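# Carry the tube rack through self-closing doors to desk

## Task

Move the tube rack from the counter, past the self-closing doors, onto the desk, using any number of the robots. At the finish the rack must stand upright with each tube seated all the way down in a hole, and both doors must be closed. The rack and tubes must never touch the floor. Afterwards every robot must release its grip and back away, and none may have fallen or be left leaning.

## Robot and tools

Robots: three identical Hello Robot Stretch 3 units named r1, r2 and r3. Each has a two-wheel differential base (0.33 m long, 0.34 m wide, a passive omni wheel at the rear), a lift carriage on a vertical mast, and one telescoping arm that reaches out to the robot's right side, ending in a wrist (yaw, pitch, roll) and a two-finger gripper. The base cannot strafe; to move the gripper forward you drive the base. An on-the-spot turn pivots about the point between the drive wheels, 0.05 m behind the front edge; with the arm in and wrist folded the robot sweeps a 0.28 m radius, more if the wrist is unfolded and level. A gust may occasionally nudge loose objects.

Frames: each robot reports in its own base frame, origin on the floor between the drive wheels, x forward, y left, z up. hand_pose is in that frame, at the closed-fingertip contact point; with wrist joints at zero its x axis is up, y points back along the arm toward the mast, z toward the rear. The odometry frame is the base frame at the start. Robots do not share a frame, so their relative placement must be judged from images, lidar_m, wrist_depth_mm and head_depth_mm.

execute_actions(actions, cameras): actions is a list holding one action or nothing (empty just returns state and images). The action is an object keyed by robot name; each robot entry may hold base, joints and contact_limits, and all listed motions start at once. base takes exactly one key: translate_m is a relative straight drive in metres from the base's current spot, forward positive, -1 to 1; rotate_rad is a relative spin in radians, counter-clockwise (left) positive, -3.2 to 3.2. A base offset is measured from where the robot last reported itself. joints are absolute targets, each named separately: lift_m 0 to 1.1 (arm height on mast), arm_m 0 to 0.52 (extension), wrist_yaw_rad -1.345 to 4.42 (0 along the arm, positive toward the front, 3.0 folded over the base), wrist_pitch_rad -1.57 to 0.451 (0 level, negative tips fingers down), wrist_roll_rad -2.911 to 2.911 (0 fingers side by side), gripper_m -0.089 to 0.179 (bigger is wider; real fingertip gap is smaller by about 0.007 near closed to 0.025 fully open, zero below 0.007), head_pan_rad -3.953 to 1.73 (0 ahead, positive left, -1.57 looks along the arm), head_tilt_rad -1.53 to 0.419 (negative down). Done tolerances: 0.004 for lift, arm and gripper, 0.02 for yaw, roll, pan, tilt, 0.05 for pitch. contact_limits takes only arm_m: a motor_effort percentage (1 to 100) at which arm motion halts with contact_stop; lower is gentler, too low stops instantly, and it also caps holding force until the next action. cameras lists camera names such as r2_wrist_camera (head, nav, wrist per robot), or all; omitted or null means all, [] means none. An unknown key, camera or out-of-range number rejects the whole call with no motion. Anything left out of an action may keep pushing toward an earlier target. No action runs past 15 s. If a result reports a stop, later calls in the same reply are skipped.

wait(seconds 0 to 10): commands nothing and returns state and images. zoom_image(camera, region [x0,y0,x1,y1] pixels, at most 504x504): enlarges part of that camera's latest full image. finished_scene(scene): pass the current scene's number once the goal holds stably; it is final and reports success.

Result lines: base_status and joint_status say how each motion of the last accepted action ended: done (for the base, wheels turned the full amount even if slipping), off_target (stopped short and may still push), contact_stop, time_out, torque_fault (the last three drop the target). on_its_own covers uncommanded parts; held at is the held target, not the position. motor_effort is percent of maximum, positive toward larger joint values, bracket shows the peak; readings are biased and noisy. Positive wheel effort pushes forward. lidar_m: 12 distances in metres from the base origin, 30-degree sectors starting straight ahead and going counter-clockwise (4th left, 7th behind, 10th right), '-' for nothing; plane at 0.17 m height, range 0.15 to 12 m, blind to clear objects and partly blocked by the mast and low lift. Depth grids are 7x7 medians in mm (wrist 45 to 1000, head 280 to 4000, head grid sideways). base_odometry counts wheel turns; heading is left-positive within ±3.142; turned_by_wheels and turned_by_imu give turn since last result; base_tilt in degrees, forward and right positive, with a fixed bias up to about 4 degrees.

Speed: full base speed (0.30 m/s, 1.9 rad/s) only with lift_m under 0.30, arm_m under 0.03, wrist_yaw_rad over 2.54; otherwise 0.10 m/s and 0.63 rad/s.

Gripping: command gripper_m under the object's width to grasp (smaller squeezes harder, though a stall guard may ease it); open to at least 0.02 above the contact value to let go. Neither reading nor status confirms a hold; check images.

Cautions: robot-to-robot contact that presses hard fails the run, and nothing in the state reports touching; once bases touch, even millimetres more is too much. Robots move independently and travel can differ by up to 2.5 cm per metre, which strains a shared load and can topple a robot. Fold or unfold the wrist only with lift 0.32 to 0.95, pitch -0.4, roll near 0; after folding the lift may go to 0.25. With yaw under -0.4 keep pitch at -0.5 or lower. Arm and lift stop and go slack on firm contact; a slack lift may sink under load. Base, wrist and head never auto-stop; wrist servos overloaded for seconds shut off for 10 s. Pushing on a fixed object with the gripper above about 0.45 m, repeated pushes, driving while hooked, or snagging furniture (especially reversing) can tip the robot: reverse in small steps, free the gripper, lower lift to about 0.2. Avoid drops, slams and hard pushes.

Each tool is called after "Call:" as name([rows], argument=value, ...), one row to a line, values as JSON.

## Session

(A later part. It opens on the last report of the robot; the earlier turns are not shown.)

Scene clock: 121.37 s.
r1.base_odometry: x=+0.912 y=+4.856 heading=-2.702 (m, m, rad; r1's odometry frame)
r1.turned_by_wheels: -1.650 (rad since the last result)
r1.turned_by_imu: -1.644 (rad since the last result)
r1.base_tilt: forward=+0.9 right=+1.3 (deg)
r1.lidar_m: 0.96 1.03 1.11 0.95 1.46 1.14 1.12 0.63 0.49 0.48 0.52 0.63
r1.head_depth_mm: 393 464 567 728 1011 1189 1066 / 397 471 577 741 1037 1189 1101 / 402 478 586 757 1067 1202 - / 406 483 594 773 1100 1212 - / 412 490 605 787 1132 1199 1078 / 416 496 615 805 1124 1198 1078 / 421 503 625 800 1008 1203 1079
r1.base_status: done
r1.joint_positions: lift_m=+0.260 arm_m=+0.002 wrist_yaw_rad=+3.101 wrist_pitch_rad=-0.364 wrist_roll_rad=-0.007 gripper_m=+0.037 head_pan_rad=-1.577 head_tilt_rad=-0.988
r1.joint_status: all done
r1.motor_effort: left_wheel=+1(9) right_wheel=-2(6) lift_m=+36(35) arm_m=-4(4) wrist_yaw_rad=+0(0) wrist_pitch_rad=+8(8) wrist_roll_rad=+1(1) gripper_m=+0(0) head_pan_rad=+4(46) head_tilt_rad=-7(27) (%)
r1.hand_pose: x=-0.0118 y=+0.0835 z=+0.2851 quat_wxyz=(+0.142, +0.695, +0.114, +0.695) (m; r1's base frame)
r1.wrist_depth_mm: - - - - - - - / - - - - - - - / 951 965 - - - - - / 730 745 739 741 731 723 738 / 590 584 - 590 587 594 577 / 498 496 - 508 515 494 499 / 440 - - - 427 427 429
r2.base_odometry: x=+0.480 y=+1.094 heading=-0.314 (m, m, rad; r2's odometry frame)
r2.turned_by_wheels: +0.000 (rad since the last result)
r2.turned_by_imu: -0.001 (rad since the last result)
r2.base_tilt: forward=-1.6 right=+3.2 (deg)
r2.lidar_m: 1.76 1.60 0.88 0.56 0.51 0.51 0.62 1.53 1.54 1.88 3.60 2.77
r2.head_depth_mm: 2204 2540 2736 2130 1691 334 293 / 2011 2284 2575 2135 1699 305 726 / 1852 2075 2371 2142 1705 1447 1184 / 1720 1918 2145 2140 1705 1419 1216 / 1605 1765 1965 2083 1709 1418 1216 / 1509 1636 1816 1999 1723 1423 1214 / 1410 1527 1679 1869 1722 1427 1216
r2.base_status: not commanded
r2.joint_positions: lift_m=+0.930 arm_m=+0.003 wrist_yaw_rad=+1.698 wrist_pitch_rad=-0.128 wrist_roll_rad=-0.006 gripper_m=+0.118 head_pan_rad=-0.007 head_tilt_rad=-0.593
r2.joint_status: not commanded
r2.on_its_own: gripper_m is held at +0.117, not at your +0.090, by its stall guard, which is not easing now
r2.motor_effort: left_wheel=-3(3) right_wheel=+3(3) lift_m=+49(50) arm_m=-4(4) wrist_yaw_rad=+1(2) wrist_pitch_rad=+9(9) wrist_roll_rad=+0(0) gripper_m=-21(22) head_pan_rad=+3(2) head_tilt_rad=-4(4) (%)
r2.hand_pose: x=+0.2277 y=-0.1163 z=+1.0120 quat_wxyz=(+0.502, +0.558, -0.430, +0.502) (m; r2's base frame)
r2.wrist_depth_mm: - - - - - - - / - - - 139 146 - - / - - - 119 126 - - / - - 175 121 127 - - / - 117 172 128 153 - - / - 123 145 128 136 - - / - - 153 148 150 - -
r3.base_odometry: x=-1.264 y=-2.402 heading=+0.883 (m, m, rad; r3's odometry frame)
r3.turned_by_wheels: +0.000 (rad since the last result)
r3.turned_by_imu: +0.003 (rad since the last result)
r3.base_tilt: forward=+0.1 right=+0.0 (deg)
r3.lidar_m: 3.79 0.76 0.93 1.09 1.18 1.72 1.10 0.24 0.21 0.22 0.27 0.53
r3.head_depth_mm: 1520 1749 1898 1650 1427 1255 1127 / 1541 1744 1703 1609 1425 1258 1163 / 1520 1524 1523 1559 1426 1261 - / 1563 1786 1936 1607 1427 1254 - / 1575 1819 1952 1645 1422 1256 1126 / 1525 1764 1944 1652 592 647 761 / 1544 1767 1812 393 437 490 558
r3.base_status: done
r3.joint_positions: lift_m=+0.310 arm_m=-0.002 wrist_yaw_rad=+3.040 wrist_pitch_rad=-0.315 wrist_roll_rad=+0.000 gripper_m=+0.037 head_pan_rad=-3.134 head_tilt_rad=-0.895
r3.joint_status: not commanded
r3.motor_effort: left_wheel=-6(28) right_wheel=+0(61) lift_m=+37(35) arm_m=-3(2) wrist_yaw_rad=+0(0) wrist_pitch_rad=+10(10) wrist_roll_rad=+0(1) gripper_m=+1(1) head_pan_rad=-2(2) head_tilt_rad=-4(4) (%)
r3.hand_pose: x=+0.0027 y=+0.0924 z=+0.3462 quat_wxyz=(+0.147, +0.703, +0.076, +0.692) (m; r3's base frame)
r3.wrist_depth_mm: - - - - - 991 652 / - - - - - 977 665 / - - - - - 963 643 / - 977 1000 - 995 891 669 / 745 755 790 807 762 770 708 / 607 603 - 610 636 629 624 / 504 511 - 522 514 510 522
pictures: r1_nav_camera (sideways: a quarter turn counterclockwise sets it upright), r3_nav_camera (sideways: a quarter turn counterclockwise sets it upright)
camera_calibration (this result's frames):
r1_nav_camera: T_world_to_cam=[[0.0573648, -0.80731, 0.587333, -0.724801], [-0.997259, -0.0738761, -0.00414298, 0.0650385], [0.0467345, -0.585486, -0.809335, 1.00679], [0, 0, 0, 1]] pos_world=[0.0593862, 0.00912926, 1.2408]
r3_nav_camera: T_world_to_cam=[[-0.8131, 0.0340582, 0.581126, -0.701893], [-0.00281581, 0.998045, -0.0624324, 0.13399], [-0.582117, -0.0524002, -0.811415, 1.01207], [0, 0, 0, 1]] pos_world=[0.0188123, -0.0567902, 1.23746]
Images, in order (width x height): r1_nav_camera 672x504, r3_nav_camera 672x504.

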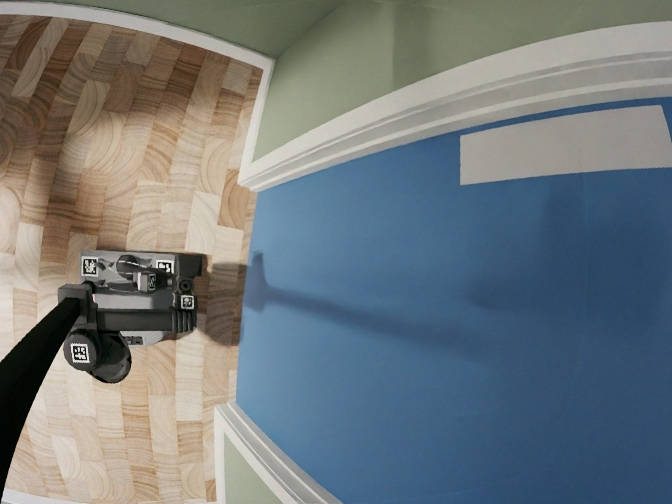

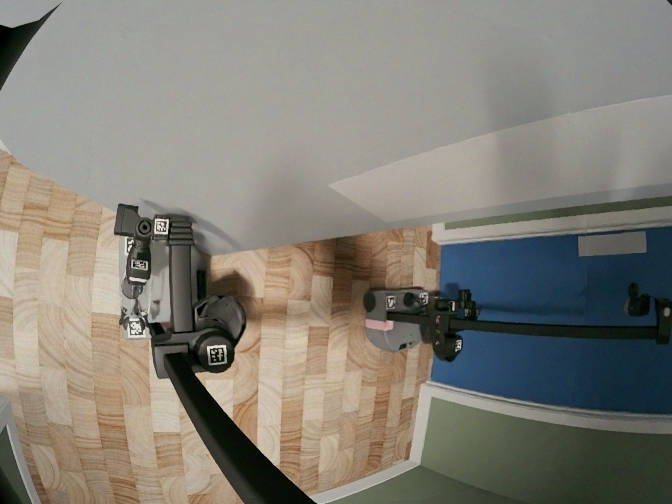

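Call:
execute_actions([
  {"r1":{"base":{"translate_m":0.14}},"r3":{"base":{"translate_m":0.15}}},
], cameras=[])

Call:
execute_actions([
  {"r1":{"joints":{"arm_m":0.52},"contact_limits":{"arm_m":63}},"r3":{"base":{"rotate_rad":1.0}}},
], cameras=["r1_nav_camera"])

Call:
execute_actions([
  {"r1":{"base":{"translate_m":-0.12},"joints":{"arm_m":0.0,"wrist_yaw_rad":3.1,"head_pan_rad":0}},"r3":{"base":{"translate_m":-0.25}}},
], cameras=[])

Call:
execute_actions([
  {"r1":{"base":{"rotate_rad":-1.5}}},
], cameras=[])

Call:
execute_actions([
  {"r1":{"base":{"translate_m":0.6}}},
], cameras=["r1_nav_camera","r3_nav_camera"])

Scene clock: 125.50 s.
r1.base_odometry: x=+0.786 y=+4.796 heading=-2.701 (m, m, rad; r1's odometry frame)
r1.turned_by_wheels: +0.000 (rad since the last result)
r1.turned_by_imu: -0.001 (rad since the last result)
r1.base_tilt: forward=+0.9 right=+1.4 (deg)
r1.lidar_m: 0.82 0.88 1.30 0.95 1.64 1.28 1.19 0.65 0.50 0.50 0.47 0.66
r1.head_depth_mm: 405 479 585 748 1041 1192 1063 / 410 485 594 762 1068 1189 1099 / 415 492 605 779 1097 1209 - / 419 499 613 797 1130 1218 - / 423 504 623 813 1110 1202 1071 / 427 510 629 758 980 1202 1078 / 430 488 554 677 1030 1198 1078
r1.base_status: done
r1.joint_positions: lift_m=+0.260 arm_m=+0.002 wrist_yaw_rad=+3.100 wrist_pitch_rad=-0.364 wrist_roll_rad=-0.007 gripper_m=+0.037 head_pan_rad=-1.577 head_tilt_rad=-0.988
r1.joint_status: not commanded
r1.motor_effort: left_wheel=+1(8) right_wheel=-2(5) lift_m=+36(36) arm_m=-4(4) wrist_yaw_rad=+0(0) wrist_pitch_rad=+8(8) wrist_roll_rad=+1(1) gripper_m=+0(0) head_pan_rad=+3(4) head_tilt_rad=-6(7) (%)
r1.hand_pose: x=-0.0118 y=+0.0835 z=+0.2851 quat_wxyz=(+0.142, +0.695, +0.114, +0.695) (m; r1's base frame)
r1.wrist_depth_mm: - - - - - - - / - - - - - - - / 957 976 - - - - 936 / 737 737 738 747 738 732 743 / 602 593 - 597 593 598 597 / 487 498 - 506 517 497 491 / 434 - - - 423 428 426
r2.base_odometry: x=+0.480 y=+1.094 heading=-0.314 (m, m, rad; r2's odometry frame)
r2.turned_by_wheels: +0.000 (rad since the last result)
r2.turned_by_imu: +0.000 (rad since the last result)
r2.base_tilt: forward=-1.6 right=+3.2 (deg)
r2.lidar_m: 1.76 1.60 0.88 0.56 0.51 0.51 0.62 1.53 1.54 1.89 3.61 2.77
r2.head_depth_mm: 2185 2531 2750 2122 1693 335 293 / 2012 2273 2561 2127 1698 305 727 / 1852 2093 2370 2139 1702 1447 1185 / 1722 1914 2164 2157 1703 1418 1211 / 1596 1765 1973 2087 1710 1418 1219 / 1502 1642 1819 1999 1711 1420 1214 / 1412 1533 1685 1871 1716 1425 1217
r2.base_status: not commanded
r2.joint_positions: lift_m=+0.930 arm_m=+0.003 wrist_yaw_rad=+1.698 wrist_pitch_rad=-0.128 wrist_roll_rad=-0.006 gripper_m=+0.118 head_pan_rad=-0.007 head_tilt_rad=-0.593
r2.joint_status: not commanded
r2.on_its_own: gripper_m is held at +0.117, not at your +0.090, by its stall guard, which is not easing now
r2.motor_effort: left_wheel=-3(3) right_wheel=+3(3) lift_m=+49(49) arm_m=-4(4) wrist_yaw_rad=+2(2) wrist_pitch_rad=+9(9) wrist_roll_rad=+0(0) gripper_m=-21(21) head_pan_rad=+3(3) head_tilt_rad=-4(4) (%)
r2.hand_pose: x=+0.2277 y=-0.1163 z=+1.0120 quat_wxyz=(+0.502, +0.558, -0.430, +0.502) (m; r2's base frame)
r2.wrist_depth_mm: - - - - - - - / - - - 140 146 - - / - - - 120 125 - - / - - 174 122 127 - - / - 116 172 128 152 - - / - 123 144 129 136 - - / - - 152 147 149 - -
r3.base_odometry: x=-1.168 y=-2.286 heading=+0.883 (m, m, rad; r3's odometry frame)
r3.turned_by_wheels: +0.000 (rad since the last result)
r3.turned_by_imu: +0.000 (rad since the last result)
r3.base_tilt: forward=+0.1 right=+0.0 (deg)
r3.lidar_m: 3.62 0.64 0.66 1.07 1.16 1.75 0.34 0.24 0.22 0.23 0.30 3.29
r3.head_depth_mm: 1649 1878 1949 1647 1430 1259 1122 / 1675 1920 1942 1645 1430 1261 1164 / 1675 1867 1811 1649 1428 1260 - / 1636 1461 1640 1647 1433 1255 - / 1652 1632 500 576 694 876 1044 / 321 355 398 454 526 624 751 / 290 306 338 376 423 484 565
r3.base_status: done
r3.joint_positions: lift_m=+0.310 arm_m=-0.002 wrist_yaw_rad=+3.040 wrist_pitch_rad=-0.315 wrist_roll_rad=+0.000 gripper_m=+0.037 head_pan_rad=-3.134 head_tilt_rad=-0.895
r3.joint_status: not commanded
r3.motor_effort: left_wheel=-9(11) right_wheel=+7(16) lift_m=+36(36) arm_m=-2(3) wrist_yaw_rad=+0(1) wrist_pitch_rad=+10(10) wrist_roll_rad=+0(0) gripper_m=+1(0) head_pan_rad=-4(3) head_tilt_rad=-3(4) (%)
r3.hand_pose: x=+0.0027 y=+0.0924 z=+0.3462 quat_wxyz=(+0.147, +0.703, +0.076, +0.692) (m; r3's base frame)
r3.wrist_depth_mm: - - - - - 719 492 / - - - - - 718 531 / - - - - - 723 578 / 981 - - - - 731 631 / 761 776 807 796 767 698 735 / 607 604 - 611 644 620 621 / 509 506 - 536 511 519 524
pictures: none
No camera images: the call's "cameras" was empty. Leave "cameras" out to get every camera's image.

Scene clock: 130.50 s.
r1.base_odometry: x=+0.786 y=+4.796 heading=-2.701 (m, m, rad; r1's odometry frame)
r1.turned_by_wheels: +0.000 (rad since the last result)
r1.turned_by_imu: -0.003 (rad since the last result)
r1.base_tilt: forward=+1.1 right=+1.3 (deg)
r1.lidar_m: 0.83 0.88 1.30 0.92 1.64 1.28 1.20 0.73 0.67 0.68 0.47 0.66
r1.head_depth_mm: 559 652 778 959 1264 1184 1066 / 584 685 824 1034 1296 1196 1102 / 611 721 880 1100 1342 1191 - / 640 761 939 1216 1356 1197 1108 / 670 821 1678 1514 1301 1199 1074 / 2763 2175 1769 772 986 1200 1074 / 2641 498 555 678 1033 1201 1075
r1.base_status: not commanded
r1.joint_positions: lift_m=+0.260 arm_m=+0.518 wrist_yaw_rad=+3.102 wrist_pitch_rad=-0.365 wrist_roll_rad=-0.007 gripper_m=+0.037 head_pan_rad=-1.576 head_tilt_rad=-0.990
r1.joint_status: all done
r1.on_its_own: arm_m is at rest, and its effort (+25) is outside its rest range (-14 to +14)
r1.motor_effort: left_wheel=-3(10) right_wheel=-3(7) lift_m=+42(44) arm_m=+25(39) wrist_yaw_rad=-2(34) wrist_pitch_rad=+8(9) wrist_roll_rad=+1(1) gripper_m=+1(0) head_pan_rad=+3(4) head_tilt_rad=-6(7) (%)
r1.contact_limits: arm_m 63 (drawing in: default 29, maximum 47; extending or still: default 39, maximum 64)
r1.hand_pose: x=-0.0120 y=-0.4325 z=+0.2847 quat_wxyz=(+0.142, +0.695, +0.115, +0.695) (m; r1's base frame)
r1.wrist_depth_mm: - - - - - - - / - - - - - - - / 971 - - - - - 918 / 744 750 - 722 739 732 726 / 593 583 - - 593 602 591 / 496 496 - 488 513 498 492 / 424 425 424 424 422 424 430
r2.base_odometry: x=+0.480 y=+1.094 heading=-0.314 (m, m, rad; r2's odometry frame)
r2.turned_by_wheels: +0.000 (rad since the last result)
r2.turned_by_imu: +0.000 (rad since the last result)
r2.base_tilt: forward=-1.6 right=+3.2 (deg)
r2.lidar_m: 1.76 1.60 0.88 0.56 0.51 0.51 0.62 1.53 1.54 1.89 3.61 2.34
r2.head_depth_mm: 1882 2130 2499 2135 1700 335 293 / 1810 2027 2319 2131 1695 304 727 / 1752 1944 2200 2141 1706 1455 1188 / 1688 1872 2101 2142 1706 1415 1216 / 1605 1769 1968 2083 1711 1420 1213 / 1494 1642 1815 1993 1710 1422 1215 / 1413 1539 1678 1867 1715 1425 1222
r2.base_status: not commanded
r2.joint_positions: lift_m=+0.930 arm_m=+0.003 wrist_yaw_rad=+1.698 wrist_pitch_rad=-0.128 wrist_roll_rad=-0.006 gripper_m=+0.118 head_pan_rad=-0.007 head_tilt_rad=-0.593
r2.joint_status: not commanded
r2.on_its_own: gripper_m is held at +0.117, not at your +0.090, by its stall guard, which is not easing now
r2.motor_effort: left_wheel=-3(3) right_wheel=+3(2) lift_m=+49(49) arm_m=-4(4) wrist_yaw_rad=+2(1) wrist_pitch_rad=+9(9) wrist_roll_rad=+0(0) gripper_m=-21(20) head_pan_rad=+2(3) head_tilt_rad=-4(4) (%)
r2.hand_pose: x=+0.2277 y=-0.1163 z=+1.0120 quat_wxyz=(+0.502, +0.558, -0.430, +0.502) (m; r2's base frame)
r2.wrist_depth_mm: - - - - - - - / - - - 140 146 - - / - - - 119 125 - - / - - 175 122 127 - - / - 117 172 129 152 - - / - 123 144 128 136 - - / - - 152 148 149 - -
r3.base_odometry: x=-1.168 y=-2.286 heading=+1.882 (m, m, rad; r3's odometry frame)
r3.turned_by_wheels: +1.000 (rad since the last result)
r3.turned_by_imu: +0.978 (rad since the last result)
r3.base_tilt: forward=+0.1 right=+0.0 (deg)
r3.lidar_m: 0.64 1.07 1.13 1.62 1.84 0.31 0.27 0.27 0.33 0.63 3.66 0.65
r3.head_depth_mm: - 295 344 433 583 897 1121 / - 290 332 414 549 817 1136 / - 286 321 397 519 731 - / - - 310 381 492 686 - / - - 303 365 468 651 928 / - - 298 352 446 607 929 / - - 293 340 426 571 868
r3.base_status: done
r3.joint_positions: lift_m=+0.310 arm_m=-0.002 wrist_yaw_rad=+3.040 wrist_pitch_rad=-0.315 wrist_roll_rad=+0.000 gripper_m=+0.037 head_pan_rad=-3.134 head_tilt_rad=-0.895
r3.joint_status: not commanded
r3.motor_effort: left_wheel=-16(20) right_wheel=-6(17) lift_m=+36(36) arm_m=-2(2) wrist_yaw_rad=+0(1) wrist_pitch_rad=+10(10) wrist_roll_rad=+0(0) gripper_m=+0(0) head_pan_rad=-3(3) head_tilt_rad=-4(3) (%)
r3.hand_pose: x=+0.0027 y=+0.0924 z=+0.3462 quat_wxyz=(+0.147, +0.703, +0.076, +0.692) (m; r3's base frame)
r3.wrist_depth_mm: 948 - - - - - 826 / - - - - - - 849 / - - - - - - 890 / 990 988 999 991 - - 905 / 735 745 804 795 763 772 772 / 607 608 - 616 638 628 614 / 468 504 - 524 505 517 520
pictures: r1_nav_camera (sideways: a quarter turn counterclockwise sets it upright)
camera_calibration (this result's frames):
r1_nav_camera: T_world_to_cam=[[0.0579485, -0.808423, 0.585742, -0.722732], [-0.997205, -0.0745967, -0.00430083, 0.0652437], [0.0471714, -0.583856, -0.810486, 1.00829], [0, 0, 0, 1]] pos_world=[0.0593802, 0.00928853, 1.24082]
Images, in order (width x height): r1_nav_camera 672x504.

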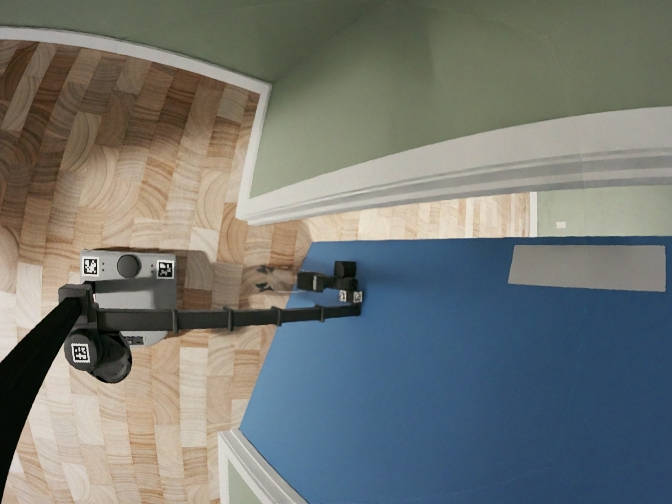

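Scene clock: 135.50 s.
r1.base_odometry: x=+0.894 y=+4.847 heading=-2.701 (m, m, rad; r1's odometry frame)
r1.turned_by_wheels: +0.000 (rad since the last result)
r1.turned_by_imu: +0.000 (rad since the last result)
r1.base_tilt: forward=+1.0 right=+1.4 (deg)
r1.lidar_m: 0.94 1.01 0.97 1.12 1.49 1.16 1.14 0.63 0.49 0.48 0.52 0.64
r1.head_depth_mm: 801 943 1151 1359 1298 1167 1066 / 808 955 1172 1450 1348 1190 1086 / 815 968 1190 1456 1347 1192 1080 / 827 981 1207 1477 1347 1196 1081 / 836 994 1232 1479 1349 1195 1082 / 845 1007 1240 1500 1353 1202 1076 / 851 1018 1266 1508 1353 1199 1077
r1.base_status: done
r1.joint_positions: lift_m=+0.260 arm_m=+0.002 wrist_yaw_rad=+3.101 wrist_pitch_rad=-0.365 wrist_roll_rad=-0.007 gripper_m=+0.037 head_pan_rad=-0.007 head_tilt_rad=-0.990
r1.joint_status: all done
joint sent to its limit — the command would take r1.arm_m past its lower limit, so that joint was sent only as far as its limit.
r1.motor_effort: left_wheel=-1(11) right_wheel=-1(28) lift_m=+42(42) arm_m=-5(23) wrist_yaw_rad=-1(2) wrist_pitch_rad=+8(8) wrist_roll_rad=+1(1) gripper_m=+0(0) head_pan_rad=+3(48) head_tilt_rad=-5(5) (%)
r1.hand_pose: x=-0.0118 y=+0.0834 z=+0.2847 quat_wxyz=(+0.142, +0.695, +0.115, +0.695) (m; r1's base frame)
r1.wrist_depth_mm: - - - - - - - / - - - - - - - / 945 974 - - - - - / 732 729 740 739 730 749 731 / 593 584 - 583 590 592 599 / 498 491 - 502 515 498 499 / 439 - - - 425 424 425
r2.base_odometry: x=+0.480 y=+1.094 heading=-0.314 (m, m, rad; r2's odometry frame)
r2.turned_by_wheels: +0.000 (rad since the last result)
r2.turned_by_imu: +0.000 (rad since the last result)
r2.base_tilt: forward=-1.6 right=+3.2 (deg)
r2.lidar_m: 1.76 1.60 0.88 0.56 0.51 0.51 0.62 1.53 1.54 1.88 3.60 2.78
r2.head_depth_mm: 2193 2519 2745 2138 1696 335 293 / 2026 2278 2559 2151 1701 304 726 / 1871 2068 2364 2139 1703 1449 1185 / 1717 1908 2153 2148 1711 1417 1212 / 1607 1767 1962 2074 1708 1419 1216 / 1504 1649 1807 1999 1720 1420 1213 / 1411 1539 1680 1867 1724 1429 1220
r2.base_status: not commanded
r2.joint_positions: lift_m=+0.930 arm_m=+0.003 wrist_yaw_rad=+1.698 wrist_pitch_rad=-0.128 wrist_roll_rad=-0.006 gripper_m=+0.118 head_pan_rad=-0.007 head_tilt_rad=-0.593
r2.joint_status: not commanded
r2.on_its_own: gripper_m is held at +0.117, not at your +0.090, by its stall guard, which is not easing now
r2.motor_effort: left_wheel=-3(3) right_wheel=+2(3) lift_m=+49(49) arm_m=-4(4) wrist_yaw_rad=+2(2) wrist_pitch_rad=+9(9) wrist_roll_rad=+0(0) gripper_m=-22(21) head_pan_rad=+3(2) head_tilt_rad=-4(4) (%)
r2.hand_pose: x=+0.2277 y=-0.1163 z=+1.0120 quat_wxyz=(+0.502, +0.558, -0.430, +0.502) (m; r2's base frame)
r2.wrist_depth_mm: - - - - - - - / - - - 139 147 - - / - - - 119 126 - - / - - 175 122 127 - - / - 117 172 128 153 - - / - 123 145 129 136 - - / - - 153 147 150 - -
r3.base_odometry: x=-1.092 y=-2.523 heading=+1.882 (m, m, rad; r3's odometry frame)
r3.turned_by_wheels: -0.001 (rad since the last result)
r3.turned_by_imu: +0.130 (rad since the last result)
r3.base_tilt: forward=+0.1 right=+0.1 (deg)
r3.lidar_m: 0.95 1.20 1.34 1.15 1.26 0.33 0.27 0.27 0.30 0.46 3.75 0.81
r3.head_depth_mm: 285 318 389 500 702 1254 1123 / - 303 365 461 625 974 1155 / - 295 343 427 565 816 - / - 287 325 399 516 725 - / - - 308 374 474 653 898 / - - 298 351 439 587 856 / - - 291 331 408 534 769
r3.base_status: translate_m off_target (by the wheels' count: -0.2494 of -0.2500)
r3.joint_positions: lift_m=+0.310 arm_m=-0.002 wrist_yaw_rad=+3.041 wrist_pitch_rad=-0.316 wrist_roll_rad=-0.001 gripper_m=+0.037 head_pan_rad=-3.135 head_tilt_rad=-0.896
r3.joint_status: not commanded
r3.on_its_own: left_wheel is at rest, and its effort (-70) is outside its rest range (-18 to +18); right_wheel is at rest, and its effort (-81) is outside its rest range (-18 to +18)
r3.motor_effort: left_wheel=-70(74) right_wheel=-81(86) lift_m=+35(35) arm_m=-2(3) wrist_yaw_rad=-1(4) wrist_pitch_rad=+10(12) wrist_roll_rad=+0(0) gripper_m=+0(1) head_pan_rad=-2(3) head_tilt_rad=-2(4) (%)
r3.hand_pose: x=+0.0025 y=+0.0924 z=+0.3462 quat_wxyz=(+0.147, +0.703, +0.076, +0.692) (m; r3's base frame)
r3.wrist_depth_mm: - - - - - - 995 / - - - - - - - / - - - - - - - / 994 992 994 - - - 985 / 731 757 790 811 770 767 771 / 614 618 - 609 638 619 617 / 510 509 - 533 509 511 516
pictures: none
No camera images: the call's "cameras" was empty. Leave "cameras" out to get every camera's image.

Scene clock: 137.63 s.
r1.base_odometry: x=+0.894 y=+4.847 heading=+2.082 (m, m, rad; r1's odometry frame)
r1.turned_by_wheels: -1.500 (rad since the last result)
r1.turned_by_imu: -1.494 (rad since the last result)
r1.base_tilt: forward=+1.0 right=+1.2 (deg)
r1.lidar_m: 0.48 0.53 0.71 0.94 1.04 0.96 1.12 1.40 1.15 0.95 0.59 0.49
r1.head_depth_mm: 384 452 548 699 954 1189 1065 / 391 463 564 722 998 1190 1084 / 399 473 580 749 1052 1196 1078 / 408 485 597 777 1108 1197 1079 / 416 497 616 808 1174 1201 1084 / 425 508 635 843 1106 1198 1077 / 432 520 645 768 1081 1197 1077
r1.base_status: done
r1.joint_positions: lift_m=+0.260 arm_m=+0.002 wrist_yaw_rad=+3.101 wrist_pitch_rad=-0.365 wrist_roll_rad=-0.007 gripper_m=+0.037 head_pan_rad=-0.007 head_tilt_rad=-0.990
r1.joint_status: not commanded
r1.motor_effort: left_wheel=+1(8) right_wheel=-2(6) lift_m=+42(42) arm_m=-4(5) wrist_yaw_rad=+0(0) wrist_pitch_rad=+8(8) wrist_roll_rad=+1(1) gripper_m=+1(1) head_pan_rad=+3(4) head_tilt_rad=-6(6) (%)
r1.hand_pose: x=-0.0118 y=+0.0834 z=+0.2847 quat_wxyz=(+0.142, +0.695, +0.115, +0.695) (m; r1's base frame)
r1.wrist_depth_mm: 949 946 915 878 865 836 589 / - - - 949 943 871 573 / 956 968 - - 969 865 573 / 728 728 725 741 734 727 565 / 591 594 - 585 588 589 544 / 493 495 - 507 507 492 494 / 435 - - - 425 425 424
r2.base_odometry: x=+0.480 y=+1.094 heading=-0.314 (m, m, rad; r2's odometry frame)
r2.turned_by_wheels: +0.000 (rad since the last result)
r2.turned_by_imu: +0.000 (rad since the last result)
r2.base_tilt: forward=-1.6 right=+3.2 (deg)
r2.lidar_m: 1.76 1.60 0.88 0.56 0.51 0.51 0.62 1.53 1.54 1.88 3.62 2.78
r2.head_depth_mm: 2184 2534 2741 2126 1696 335 293 / 2012 2287 2577 2144 1698 305 727 / 1860 2078 2361 2130 1700 1450 1185 / 1727 1908 2142 2152 1700 1412 1210 / 1599 1771 1957 2067 1715 1421 1214 / 1505 1644 1819 2001 1710 1420 1214 / 1414 1534 1691 1856 1716 1420 1218
r2.base_status: not commanded
r2.joint_positions: lift_m=+0.930 arm_m=+0.003 wrist_yaw_rad=+1.698 wrist_pitch_rad=-0.128 wrist_roll_rad=-0.006 gripper_m=+0.118 head_pan_rad=-0.007 head_tilt_rad=-0.593
r2.joint_status: not commanded
r2.on_its_own: gripper_m is held at +0.117, not at your +0.090, by its stall guard, which is not easing now
r2.motor_effort: left_wheel=-3(3) right_wheel=+3(2) lift_m=+49(49) arm_m=-4(4) wrist_yaw_rad=+2(2) wrist_pitch_rad=+9(9) wrist_roll_rad=+0(0) gripper_m=-22(20) head_pan_rad=+3(3) head_tilt_rad=-3(4) (%)
r2.hand_pose: x=+0.2277 y=-0.1163 z=+1.0120 quat_wxyz=(+0.502, +0.558, -0.430, +0.502) (m; r2's base frame)
r2.wrist_depth_mm: - - - - - - - / - - - 140 146 - - / - - - 119 126 - - / - - 175 122 127 - - / - 116 171 127 152 - - / - 123 145 129 136 - - / - - 152 147 149 - -
r3.base_odometry: x=-1.092 y=-2.523 heading=+1.882 (m, m, rad; r3's odometry frame)
r3.turned_by_wheels: +0.000 (rad since the last result)
r3.turned_by_imu: +0.001 (rad since the last result)
r3.base_tilt: forward=+0.1 right=+0.1 (deg)
r3.lidar_m: 0.94 1.20 1.34 1.78 1.26 0.33 0.27 0.27 0.30 0.46 3.75 0.81
r3.head_depth_mm: 285 318 388 500 698 1253 1122 / - 303 365 461 625 976 1160 / - 295 343 428 566 814 - / - 288 324 398 516 725 - / - - 308 373 474 651 900 / - - 298 351 440 587 854 / - - 290 331 409 533 771
r3.base_status: not commanded
r3.joint_positions: lift_m=+0.310 arm_m=-0.002 wrist_yaw_rad=+3.041 wrist_pitch_rad=-0.316 wrist_roll_rad=-0.001 gripper_m=+0.037 head_pan_rad=-3.135 head_tilt_rad=-0.896
r3.joint_status: not commanded
r3.on_its_own: left_wheel is at rest, and its effort (-70) is outside its rest range (-18 to +18); right_wheel is at rest, and its effort (-80) is outside its rest range (-18 to +18)
r3.motor_effort: left_wheel=-70(70) right_wheel=-80(80) lift_m=+35(34) arm_m=-2(2) wrist_yaw_rad=-1(1) wrist_pitch_rad=+10(10) wrist_roll_rad=+0(0) gripper_m=+0(0) head_pan_rad=-3(2) head_tilt_rad=-2(2) (%)
r3.hand_pose: x=+0.0025 y=+0.0924 z=+0.3462 quat_wxyz=(+0.147, +0.703, +0.076, +0.692) (m; r3's base frame)
r3.wrist_depth_mm: - - - - - - 955 / - - - - - - - / - - - - - - - / - 982 - 983 - - 958 / 748 738 802 807 767 760 771 / 609 606 - 600 640 622 627 / 500 505 - 528 506 516 516
pictures: none
No camera images: the call's "cameras" was empty. Leave "cameras" out to get every camera's image.

Scene clock: 141.03 s.
r1.base_odometry: x=+0.601 y=+5.371 heading=+2.082 (m, m, rad; r1's odometry frame)
r1.turned_by_wheels: +0.001 (rad since the last result)
r1.turned_by_imu: -0.349 (rad since the last result)
r1.base_tilt: forward=+0.9 right=+1.2 (deg)
r1.lidar_m: - - 0.15 0.19 0.28 1.07 1.45 2.12 1.34 0.24 0.15 -
r1.head_depth_mm: - - - - - - 1026 / - - - - - - - / - - - - - - - / - - - - - - - / - - - - - - - / - - - - - - 1036 / - - - - - - 1035
r1.base_status: translate_m off_target (by the wheels' count: +0.5999 of +0.6000)
r1.joint_positions: lift_m=+0.260 arm_m=+0.002 wrist_yaw_rad=+3.100 wrist_pitch_rad=-0.364 wrist_roll_rad=-0.007 gripper_m=+0.037 head_pan_rad=+0.009 head_tilt_rad=-1.016
r1.joint_status: not commanded
r1.on_its_own: left_wheel is at rest, and its effort (+22) is outside its rest range (-18 to +18)
r1.motor_effort: left_wheel=+22(58) right_wheel=+3(54) lift_m=+40(42) arm_m=+0(4) wrist_yaw_rad=+0(72) wrist_pitch_rad=+8(9) wrist_roll_rad=+0(1) gripper_m=+0(0) head_pan_rad=-4(8) head_tilt_rad=+9(8) (%)
r1.hand_pose: x=-0.0117 y=+0.0838 z=+0.2849 quat_wxyz=(+0.142, +0.695, +0.114, +0.695) (m; r1's base frame)
r1.wrist_depth_mm: 710 269 287 - 189 112 80 / 776 294 311 - 192 113 80 / 803 811 339 - 197 114 81 / 719 702 368 699 201 116 81 / 589 578 - 570 186 117 82 / 492 497 - 512 172 119 83 / 439 - - - 218 120 84
r2.base_odometry: x=+0.480 y=+1.094 heading=-0.314 (m, m, rad; r2's odometry frame)
r2.turned_by_wheels: +0.000 (rad since the last result)
r2.turned_by_imu: +0.000 (rad since the last result)
r2.base_tilt: forward=-1.6 right=+3.3 (deg)
r2.lidar_m: 1.76 1.60 0.88 0.56 0.51 0.51 0.62 1.53 1.54 1.89 3.59 2.78
r2.head_depth_mm: 2035 2521 2766 2140 1693 334 293 / 1902 2152 2462 2140 1714 305 725 / 1809 2011 2269 2149 1704 1450 1186 / 1700 1892 2129 2142 1702 1418 1210 / 1601 1757 1962 2070 1709 1426 1214 / 1502 1641 1809 1984 1718 1419 1220 / 1415 1540 1681 1870 1724 1420 1218
r2.base_status: not commanded
r2.joint_positions: lift_m=+0.930 arm_m=+0.003 wrist_yaw_rad=+1.698 wrist_pitch_rad=-0.128 wrist_roll_rad=-0.006 gripper_m=+0.118 head_pan_rad=-0.007 head_tilt_rad=-0.593
r2.joint_status: not commanded
r2.on_its_own: gripper_m is held at +0.117, not at your +0.090, by its stall guard, which is not easing now
r2.motor_effort: left_wheel=-2(3) right_wheel=+3(3) lift_m=+50(49) arm_m=-4(4) wrist_yaw_rad=+2(1) wrist_pitch_rad=+9(9) wrist_roll_rad=+0(0) gripper_m=-21(20) head_pan_rad=+3(3) head_tilt_rad=-4(4) (%)
r2.hand_pose: x=+0.2277 y=-0.1164 z=+1.0120 quat_wxyz=(+0.502, +0.558, -0.430, +0.502) (m; r2's base frame)
r2.wrist_depth_mm: - - - - - - - / - - - 140 147 - - / - - - 119 126 - - / - - 175 121 128 - - / - 116 173 128 152 - - / - 123 145 129 136 - - / - - 153 148 150 - -
r3.base_odometry: x=-1.092 y=-2.523 heading=+1.882 (m, m, rad; r3's odometry frame)
r3.turned_by_wheels: +0.000 (rad since the last result)
r3.turned_by_imu: +0.001 (rad since the last result)
r3.base_tilt: forward=+0.2 right=+0.1 (deg)
r3.lidar_m: 0.95 1.20 1.35 1.80 1.78 0.33 0.27 0.27 0.30 0.46 3.75 0.81
r3.head_depth_mm: 285 318 389 501 697 1256 1124 / - 303 365 460 625 975 1157 / - 295 343 427 565 814 - / - 288 325 398 517 725 - / - - 308 373 475 652 901 / - - 298 351 440 587 854 / - - 290 332 409 534 769
r3.base_status: not commanded
r3.joint_positions: lift_m=+0.310 arm_m=-0.002 wrist_yaw_rad=+3.041 wrist_pitch_rad=-0.316 wrist_roll_rad=-0.001 gripper_m=+0.037 head_pan_rad=-3.135 head_tilt_rad=-0.896
r3.joint_status: not commanded
r3.on_its_own: left_wheel is at rest, and its effort (-69) is outside its rest range (-18 to +18); right_wheel is at rest, and its effort (-80) is outside its rest range (-18 to +18)
r3.motor_effort: left_wheel=-69(69) right_wheel=-80(80) lift_m=+34(34) arm_m=-2(2) wrist_yaw_rad=-2(1) wrist_pitch_rad=+10(10) wrist_roll_rad=+0(0) gripper_m=+0(0) head_pan_rad=-2(3) head_tilt_rad=-3(3) (%)
r3.hand_pose: x=+0.0025 y=+0.0924 z=+0.3462 quat_wxyz=(+0.147, +0.703, +0.076, +0.692) (m; r3's base frame)
r3.wrist_depth_mm: - - - - - - 963 / - - - - - - - / - - - - - - - / 998 994 978 - - - 974 / 765 757 811 803 781 767 751 / 604 616 - 607 639 622 620 / 509 504 - 530 515 523 518
pictures: r1_nav_camera (sideways: a quarter turn counterclockwise sets it upright), r3_nav_camera (sideways: a quarter turn counterclockwise sets it upright)
camera_calibration (this result's frames):
r1_nav_camera: T_world_to_cam=[[0.822268, 0.0699652, 0.564784, -0.70009], [0.0891151, -0.996001, -0.00635826, 0.0612954], [0.56208, 0.055559, -0.825214, 1.0243], [0, 0, 0, 1]] pos_world=[-0.00553745, 0.0531235, 1.24105]
r3_nav_camera: T_world_to_cam=[[-0.814187, 0.0348121, 0.579558, -0.699842], [-0.00176122, 0.998048, -0.0624237, 0.133972], [-0.5806, -0.0518453, -0.812537, 1.01352], [0, 0, 0, 1]] pos_world=[0.0188834, -0.0568013, 1.23749]
Images, in order (width x height): r1_nav_camera 672x504, r3_nav_camera 672x504.

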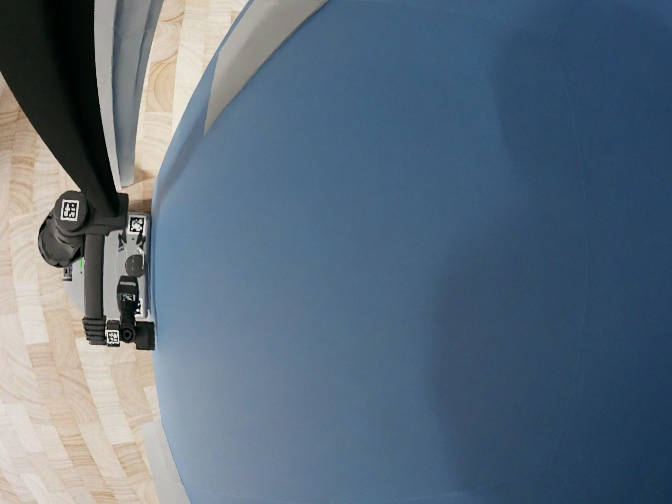

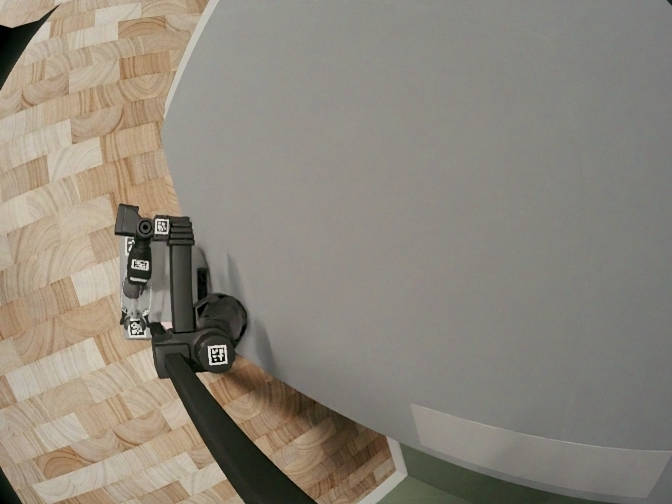

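Call:
execute_actions([
  {"r1":{"base":{"translate_m":0.25},"joints":{"lift_m":0.31}},"r3":{"base":{"rotate_rad":-1.15}}},
], cameras=[])

Call:
execute_actions([
  {"r1":{"base":{"rotate_rad":0.4}},"r3":{"base":{"translate_m":-0.4}}},
], cameras=[])

Call:
execute_actions([
  {"r1":{"base":{"translate_m":0.3}}},
], cameras=["r1_nav_camera","r3_nav_camera","r2_nav_camera"])

Scene clock: 144.63 s.
r1.base_odometry: x=+0.478 y=+5.588 heading=+2.083 (m, m, rad; r1's odometry frame)
r1.turned_by_wheels: +0.000 (rad since the last result)
r1.turned_by_imu: -0.322 (rad since the last result)
r1.base_tilt: forward=+0.9 right=+1.2 (deg)
r1.lidar_m: - - 0.15 0.19 0.62 0.39 1.38 1.63 1.58 0.23 0.15 -
r1.head_depth_mm: - - - - - - 1031 / - - - - - - - / - - - - - - - / - - - - - - - / - - - - - - - / - - - - - - 1039 / - - - - - - 1039
r1.base_status: done
r1.joint_positions: lift_m=+0.310 arm_m=+0.002 wrist_yaw_rad=+3.100 wrist_pitch_rad=-0.364 wrist_roll_rad=-0.007 gripper_m=+0.037 head_pan_rad=+0.007 head_tilt_rad=-1.023
r1.joint_status: all done
r1.motor_effort: left_wheel=+18(43) right_wheel=+4(21) lift_m=+43(44) arm_m=+0(0) wrist_yaw_rad=+1(0) wrist_pitch_rad=+8(8) wrist_roll_rad=+0(0) gripper_m=+1(1) head_pan_rad=-4(8) head_tilt_rad=+12(14) (%)
r1.hand_pose: x=-0.0117 y=+0.0838 z=+0.3348 quat_wxyz=(+0.142, +0.695, +0.114, +0.695) (m; r1's base frame)
r1.wrist_depth_mm: - - - - 190 111 79 / - - - - 193 113 80 / 841 - - - 197 114 81 / 667 799 825 816 201 116 81 / 557 661 - 664 187 117 82 / 463 554 - 547 172 119 83 / 409 487 - - 242 120 84
r2.base_odometry: x=+0.480 y=+1.094 heading=-0.314 (m, m, rad; r2's odometry frame)
r2.turned_by_wheels: +0.000 (rad since the last result)
r2.turned_by_imu: +0.000 (rad since the last result)
r2.base_tilt: forward=-1.6 right=+3.2 (deg)
r2.lidar_m: 1.77 1.60 0.88 0.56 0.51 0.51 0.62 1.53 1.54 1.88 3.61 2.19
r2.head_depth_mm: 1763 1977 2266 2137 1698 335 293 / 1727 1948 2202 2131 1698 305 726 / 1701 1896 2138 2142 1706 1445 1183 / 1670 1864 2090 2146 1710 1419 1208 / 1605 1764 1956 2084 1708 1418 1210 / 1503 1647 1811 2005 1716 1422 1216 / 1413 1537 1686 1874 1718 1421 1214
r2.base_status: not commanded
r2.joint_positions: lift_m=+0.930 arm_m=+0.003 wrist_yaw_rad=+1.698 wrist_pitch_rad=-0.128 wrist_roll_rad=-0.006 gripper_m=+0.118 head_pan_rad=-0.007 head_tilt_rad=-0.593
r2.joint_status: not commanded
r2.on_its_own: gripper_m is held at +0.117, not at your +0.090, by its stall guard, which is not easing now
r2.motor_effort: left_wheel=-3(3) right_wheel=+3(3) lift_m=+49(49) arm_m=-4(4) wrist_yaw_rad=+2(2) wrist_pitch_rad=+9(9) wrist_roll_rad=+0(0) gripper_m=-21(21) head_pan_rad=+3(2) head_tilt_rad=-4(4) (%)
r2.hand_pose: x=+0.2277 y=-0.1164 z=+1.0120 quat_wxyz=(+0.502, +0.558, -0.430, +0.502) (m; r2's base frame)
r2.wrist_depth_mm: - - - - - - - / - - - 140 147 - - / - - - 120 126 - - / - - 175 122 127 - - / - 116 172 128 152 - - / - 123 145 129 136 - - / - - 152 148 150 - -
r3.base_odometry: x=-1.092 y=-2.523 heading=+0.732 (m, m, rad; r3's odometry frame)
r3.turned_by_wheels: -1.150 (rad since the last result)
r3.turned_by_imu: -1.134 (rad since the last result)
r3.base_tilt: forward=+0.1 right=+0.0 (deg)
r3.lidar_m: 3.74 0.81 0.81 1.20 1.29 1.79 1.71 0.23 0.20 0.20 0.22 0.35
r3.head_depth_mm: 1655 1884 1944 1648 1424 1258 1121 / 1748 1973 1941 1647 1426 1255 1154 / 1805 2027 1939 1645 1434 1252 - / 1835 2086 1953 1652 1420 1249 - / 1647 1886 1946 1642 1424 1252 1134 / 1550 1785 1940 1653 663 719 779 / 1565 1766 426 452 483 516 555
r3.base_status: done
r3.joint_positions: lift_m=+0.310 arm_m=-0.003 wrist_yaw_rad=+3.058 wrist_pitch_rad=-0.316 wrist_roll_rad=-0.001 gripper_m=+0.037 head_pan_rad=-3.135 head_tilt_rad=-0.896
r3.joint_status: not commanded
r3.on_its_own: wrist_yaw_rad is at rest, and its effort (-19) is outside its rest range (-12 to +12)
r3.motor_effort: left_wheel=+3(59) right_wheel=-18(80) lift_m=+35(34) arm_m=+0(3) wrist_yaw_rad=-19(21) wrist_pitch_rad=+10(10) wrist_roll_rad=+0(1) gripper_m=+0(0) head_pan_rad=-2(3) head_tilt_rad=-2(2) (%)
r3.hand_pose: x=-0.0016 y=+0.0929 z=+0.3461 quat_wxyz=(+0.141, +0.702, +0.082, +0.693) (m; r3's base frame)
r3.wrist_depth_mm: - - - - - 883 634 / - - - - - 907 690 / - - - - - 911 727 / 997 - 982 - - 861 919 / 754 766 - 796 773 763 780 / 602 611 - 615 655 618 622 / 511 516 - 525 509 516 520
pictures: none
No camera images: the call's "cameras" was empty. Leave "cameras" out to get every camera's image.

Scene clock: 149.63 s.
r1.base_odometry: x=+0.478 y=+5.588 heading=+2.484 (m, m, rad; r1's odometry frame)
r1.turned_by_wheels: +0.401 (rad since the last result)
r1.turned_by_imu: +0.071 (rad since the last result)
r1.base_tilt: forward=+1.0 right=+1.3 (deg)
r1.lidar_m: - - 0.15 0.19 0.35 0.36 1.46 1.45 1.51 0.26 0.15 -
r1.head_depth_mm: - - - - - - 1038 / - - - - - - - / - - - - - - - / - - - - - - - / - - - - - - - / - - - - - - 1030 / - - - - - - 1036
r1.base_status: rotate_rad off_target (by the wheels' count: +0.4007 of +0.4000)
r1.joint_positions: lift_m=+0.310 arm_m=+0.002 wrist_yaw_rad=+3.100 wrist_pitch_rad=-0.364 wrist_roll_rad=-0.007 gripper_m=+0.037 head_pan_rad=+0.004 head_tilt_rad=-1.001
r1.joint_status: not commanded
r1.on_its_own: left_wheel is at rest, and its effort (+22) is outside its rest range (-18 to +18)
r1.motor_effort: left_wheel=+22(31) right_wheel=-2(23) lift_m=+43(43) arm_m=+0(0) wrist_yaw_rad=+1(16) wrist_pitch_rad=+8(8) wrist_roll_rad=+0(0) gripper_m=+0(1) head_pan_rad=-2(18) head_tilt_rad=+1(15) (%)
r1.hand_pose: x=-0.0116 y=+0.0838 z=+0.3348 quat_wxyz=(+0.143, +0.695, +0.114, +0.695) (m; r1's base frame)
r1.wrist_depth_mm: 575 - - - 188 112 81 / 481 - - - 192 114 81 / 393 942 - - 195 116 82 / 322 772 817 791 201 117 83 / 338 622 - 671 189 119 84 / 357 525 - 558 174 121 84 / 376 430 - - 242 121 85
r2.base_odometry: x=+0.480 y=+1.094 heading=-0.314 (m, m, rad; r2's odometry frame)
r2.turned_by_wheels: +0.000 (rad since the last result)
r2.turned_by_imu: +0.000 (rad since the last result)
r2.base_tilt: forward=-1.6 right=+3.3 (deg)
r2.lidar_m: 1.76 1.60 0.88 0.56 0.51 0.51 0.62 1.53 1.54 1.88 3.61 2.27
r2.head_depth_mm: 1829 2051 2429 2137 1705 334 293 / 1778 1988 2249 2141 1699 304 725 / 1731 1918 2177 2148 1704 1447 1184 / 1682 1866 2088 2144 1709 1415 1212 / 1601 1751 1957 2082 1714 1418 1214 / 1504 1638 1813 1984 1719 1421 1217 / 1407 1538 1683 1871 1713 1425 1216
r2.base_status: not commanded
r2.joint_positions: lift_m=+0.930 arm_m=+0.003 wrist_yaw_rad=+1.698 wrist_pitch_rad=-0.128 wrist_roll_rad=-0.006 gripper_m=+0.118 head_pan_rad=-0.007 head_tilt_rad=-0.593
r2.joint_status: not commanded
r2.on_its_own: gripper_m is held at +0.117, not at your +0.090, by its stall guard, which is not easing now
r2.motor_effort: left_wheel=-3(3) right_wheel=+2(2) lift_m=+49(49) arm_m=-4(4) wrist_yaw_rad=+2(2) wrist_pitch_rad=+9(9) wrist_roll_rad=+0(0) gripper_m=-21(20) head_pan_rad=+3(3) head_tilt_rad=-4(3) (%)
r2.hand_pose: x=+0.2277 y=-0.1163 z=+1.0120 quat_wxyz=(+0.502, +0.558, -0.430, +0.502) (m; r2's base frame)
r2.wrist_depth_mm: - - - - - - - / - - - 140 146 - - / - - - 120 126 - - / - - 174 122 128 - - / - 116 172 128 152 - - / - 123 145 128 136 - - / - - 153 147 149 - -
r3.base_odometry: x=-1.389 y=-2.791 heading=+0.732 (m, m, rad; r3's odometry frame)
r3.turned_by_wheels: +0.000 (rad since the last result)
r3.turned_by_imu: +0.001 (rad since the last result)
r3.base_tilt: forward=+0.1 right=+0.0 (deg)
r3.lidar_m: 4.15 1.13 1.26 1.24 1.32 1.45 1.31 1.11 0.86 0.20 0.21 0.32
r3.head_depth_mm: 1330 1516 1742 1650 1438 1257 1121 / 1388 1530 1809 1649 1421 1262 1159 / 1451 1588 1756 1649 1428 1257 - / 1460 1643 1750 1648 1413 1258 - / 2813 2226 1699 1653 1416 1256 1155 / 1183 1365 1623 1640 1421 1244 1126 / 1196 1378 1651 1644 1418 1249 1117
r3.base_status: done
r3.joint_positions: lift_m=+0.310 arm_m=-0.003 wrist_yaw_rad=+3.052 wrist_pitch_rad=-0.316 wrist_roll_rad=-0.001 gripper_m=+0.037 head_pan_rad=-3.135 head_tilt_rad=-0.896
r3.joint_status: not commanded
r3.on_its_own: wrist_yaw_rad is at rest, and its effort (-13) is outside its rest range (-12 to +12)
r3.motor_effort: left_wheel=+2(3) right_wheel=-8(24) lift_m=+35(35) arm_m=-1(1) wrist_yaw_rad=-13(21) wrist_pitch_rad=+10(10) wrist_roll_rad=+1(0) gripper_m=+1(0) head_pan_rad=-2(2) head_tilt_rad=-3(2) (%)
r3.hand_pose: x=-0.0002 y=+0.0928 z=+0.3461 quat_wxyz=(+0.143, +0.702, +0.080, +0.693) (m; r3's base frame)
r3.wrist_depth_mm: - - - - - - - / - - - - - - - / - - - - - - - / 990 986 982 - - - 962 / 749 759 - 775 768 778 774 / 602 607 - 613 647 615 618 / 505 501 - 523 508 509 513
pictures: none
No camera images: the call's "cameras" was empty. Leave "cameras" out to get every camera's image.

Scene clock: 153.60 s.
r1.base_odometry: x=+0.241 y=+5.772 heading=+2.484 (m, m, rad; r1's odometry frame)
r1.turned_by_wheels: +0.001 (rad since the last result)
r1.turned_by_imu: -0.396 (rad since the last result)
r1.base_tilt: forward=+0.9 right=+1.3 (deg)
r1.lidar_m: - - 0.15 0.19 2.07 0.68 0.56 1.64 2.21 0.24 0.15 -
r1.head_depth_mm: - - - - - - 1029 / - - - - - - - / - - - - - - - / - - - - - - - / - - - - - - - / - - - - - - 1034 / - - - - - - 1041
r1.base_status: translate_m off_target (by the wheels' count: +0.2999 of +0.3000)
r1.joint_positions: lift_m=+0.310 arm_m=+0.002 wrist_yaw_rad=+3.100 wrist_pitch_rad=-0.364 wrist_roll_rad=-0.007 gripper_m=+0.037 head_pan_rad=+0.012 head_tilt_rad=-1.017
r1.joint_status: not commanded
r1.on_its_own: left_wheel is at rest, and its effort (+20) is outside its rest range (-18 to +18)
r1.motor_effort: left_wheel=+20(46) right_wheel=+4(9) lift_m=+43(43) arm_m=+0(0) wrist_yaw_rad=+0(0) wrist_pitch_rad=+8(8) wrist_roll_rad=+1(1) gripper_m=+0(0) head_pan_rad=-7(5) head_tilt_rad=+10(10) (%)
r1.hand_pose: x=-0.0116 y=+0.0838 z=+0.3348 quat_wxyz=(+0.143, +0.695, +0.114, +0.695) (m; r1's base frame)
r1.wrist_depth_mm: - - - - 189 112 79 / - - - - 193 113 80 / - - - - 197 114 81 / 816 817 816 787 202 116 81 / 656 664 - 661 187 117 82 / 558 553 - 551 172 119 83 / 479 483 - - 242 120 84
r2.base_odometry: x=+0.480 y=+1.094 heading=-0.314 (m, m, rad; r2's odometry frame)
r2.turned_by_wheels: +0.000 (rad since the last result)
r2.turned_by_imu: +0.000 (rad since the last result)
r2.base_tilt: forward=-1.6 right=+3.3 (deg)
r2.lidar_m: 1.76 1.60 0.88 0.56 0.51 0.51 0.62 1.53 1.54 1.88 3.61 1.95
r2.head_depth_mm: 1591 1752 1965 2113 1691 335 293 / 1605 1773 2002 2156 1698 305 725 / 1621 1806 2035 2137 1703 1448 1187 / 1640 1826 2048 2153 1703 1420 1216 / 1601 1762 1966 2078 1712 1415 1218 / 1497 1642 1818 1998 1715 1421 1218 / 1415 1535 1686 1872 1708 1425 1219
r2.base_status: not commanded
r2.joint_positions: lift_m=+0.930 arm_m=+0.003 wrist_yaw_rad=+1.698 wrist_pitch_rad=-0.128 wrist_roll_rad=-0.006 gripper_m=+0.118 head_pan_rad=-0.007 head_tilt_rad=-0.593
r2.joint_status: not commanded
r2.on_its_own: gripper_m is held at +0.117, not at your +0.090, by its stall guard, which is not easing now
r2.motor_effort: left_wheel=-3(3) right_wheel=+3(3) lift_m=+49(49) arm_m=-4(4) wrist_yaw_rad=+1(1) wrist_pitch_rad=+9(9) wrist_roll_rad=+0(0) gripper_m=-21(21) head_pan_rad=+3(3) head_tilt_rad=-4(4) (%)
r2.hand_pose: x=+0.2277 y=-0.1163 z=+1.0120 quat_wxyz=(+0.502, +0.558, -0.430, +0.502) (m; r2's base frame)
r2.wrist_depth_mm: - - - - - - - / - - - 140 147 - - / - - - 119 125 - - / - - 176 121 127 - - / - 116 172 128 152 - - / - 123 144 129 136 - - / - - 152 147 150 - -
r3.base_odometry: x=-1.389 y=-2.791 heading=+0.732 (m, m, rad; r3's odometry frame)
r3.turned_by_wheels: +0.000 (rad since the last result)
r3.turned_by_imu: +0.001 (rad since the last result)
r3.base_tilt: forward=+0.1 right=+0.0 (deg)
r3.lidar_m: 4.13 1.13 1.26 1.24 1.32 1.44 1.31 1.11 0.86 0.20 0.21 0.32
r3.head_depth_mm: 1462 1623 1807 1649 1426 1254 1129 / 1595 1736 1849 1649 1436 1262 1161 / 1653 1902 1838 1645 1419 1259 - / 3076 2391 1885 1624 1421 1253 - / 2946 2230 1713 1637 1423 1249 1157 / 1183 1367 1630 1641 1421 1257 1129 / 1190 1380 1645 1639 1412 1255 1115
r3.base_status: not commanded
r3.joint_positions: lift_m=+0.310 arm_m=-0.003 wrist_yaw_rad=+3.052 wrist_pitch_rad=-0.316 wrist_roll_rad=-0.001 gripper_m=+0.037 head_pan_rad=-3.135 head_tilt_rad=-0.896
r3.joint_status: not commanded
r3.on_its_own: wrist_yaw_rad is at rest, and its effort (-14) is outside its rest range (-12 to +12)
r3.motor_effort: left_wheel=+2(2) right_wheel=-8(8) lift_m=+34(34) arm_m=+0(1) wrist_yaw_rad=-14(13) wrist_pitch_rad=+10(10) wrist_roll_rad=+0(1) gripper_m=+0(0) head_pan_rad=-2(3) head_tilt_rad=-2(2) (%)
r3.hand_pose: x=-0.0002 y=+0.0928 z=+0.3461 quat_wxyz=(+0.143, +0.702, +0.080, +0.693) (m; r3's base frame)
r3.wrist_depth_mm: - - - - - - - / - - - - - - - / - - - - - - - / 974 - - - - - 981 / 759 751 - 793 772 763 778 / 613 612 - 612 646 611 611 / 508 508 - 527 515 514 516
pictures: r1_nav_camera (sideways: a quarter turn counterclockwise sets it upright), r2_nav_camera (sideways: a quarter turn counterclockwise sets it upright), r3_nav_camera (sideways: a quarter turn counterclockwise sets it upright)
camera_calibration (this result's frames):
r1_nav_camera: T_world_to_cam=[[0.822597, 0.0724336, 0.563993, -0.699061], [0.0920909, -0.99573, -0.00643511, 0.0613773], [0.561118, 0.0572321, -0.825755, 1.025], [0, 0, 0, 1]] pos_world=[-0.00575491, 0.0530877, 1.24106]
r2_nav_camera: T_world_to_cam=[[0.53677, -0.0325167, 0.843102, -1.06049], [-0.0409472, -0.999084, -0.0124631, 0.0699726], [0.842734, -0.0278328, -0.53761, 0.652354], [0, 0, 0, 1]] pos_world=[0.0223414, 0.0535818, 1.24568]
r3_nav_camera: T_world_to_cam=[[-0.814186, 0.0348135, 0.579559, -0.699843], [-0.00175962, 0.998048, -0.0624237, 0.133972], [-0.580601, -0.0518443, -0.812536, 1.01352], [0, 0, 0, 1]] pos_world=[0.0188832, -0.0568013, 1.23749]
Images, in order (width x height): r1_nav_camera 672x504, r2_nav_camera 672x504, r3_nav_camera 672x504.

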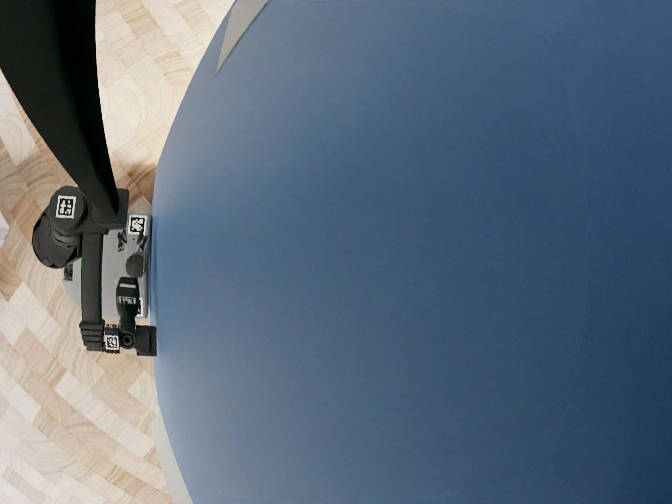

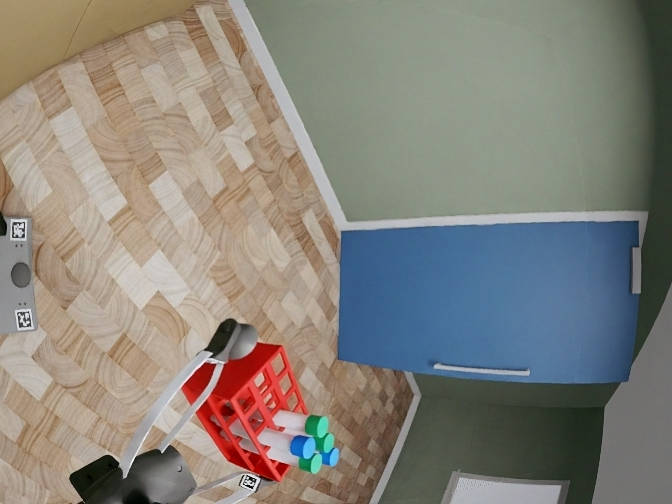

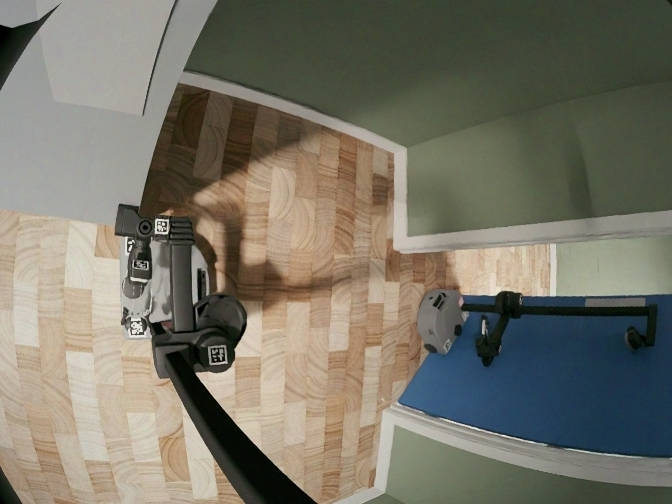

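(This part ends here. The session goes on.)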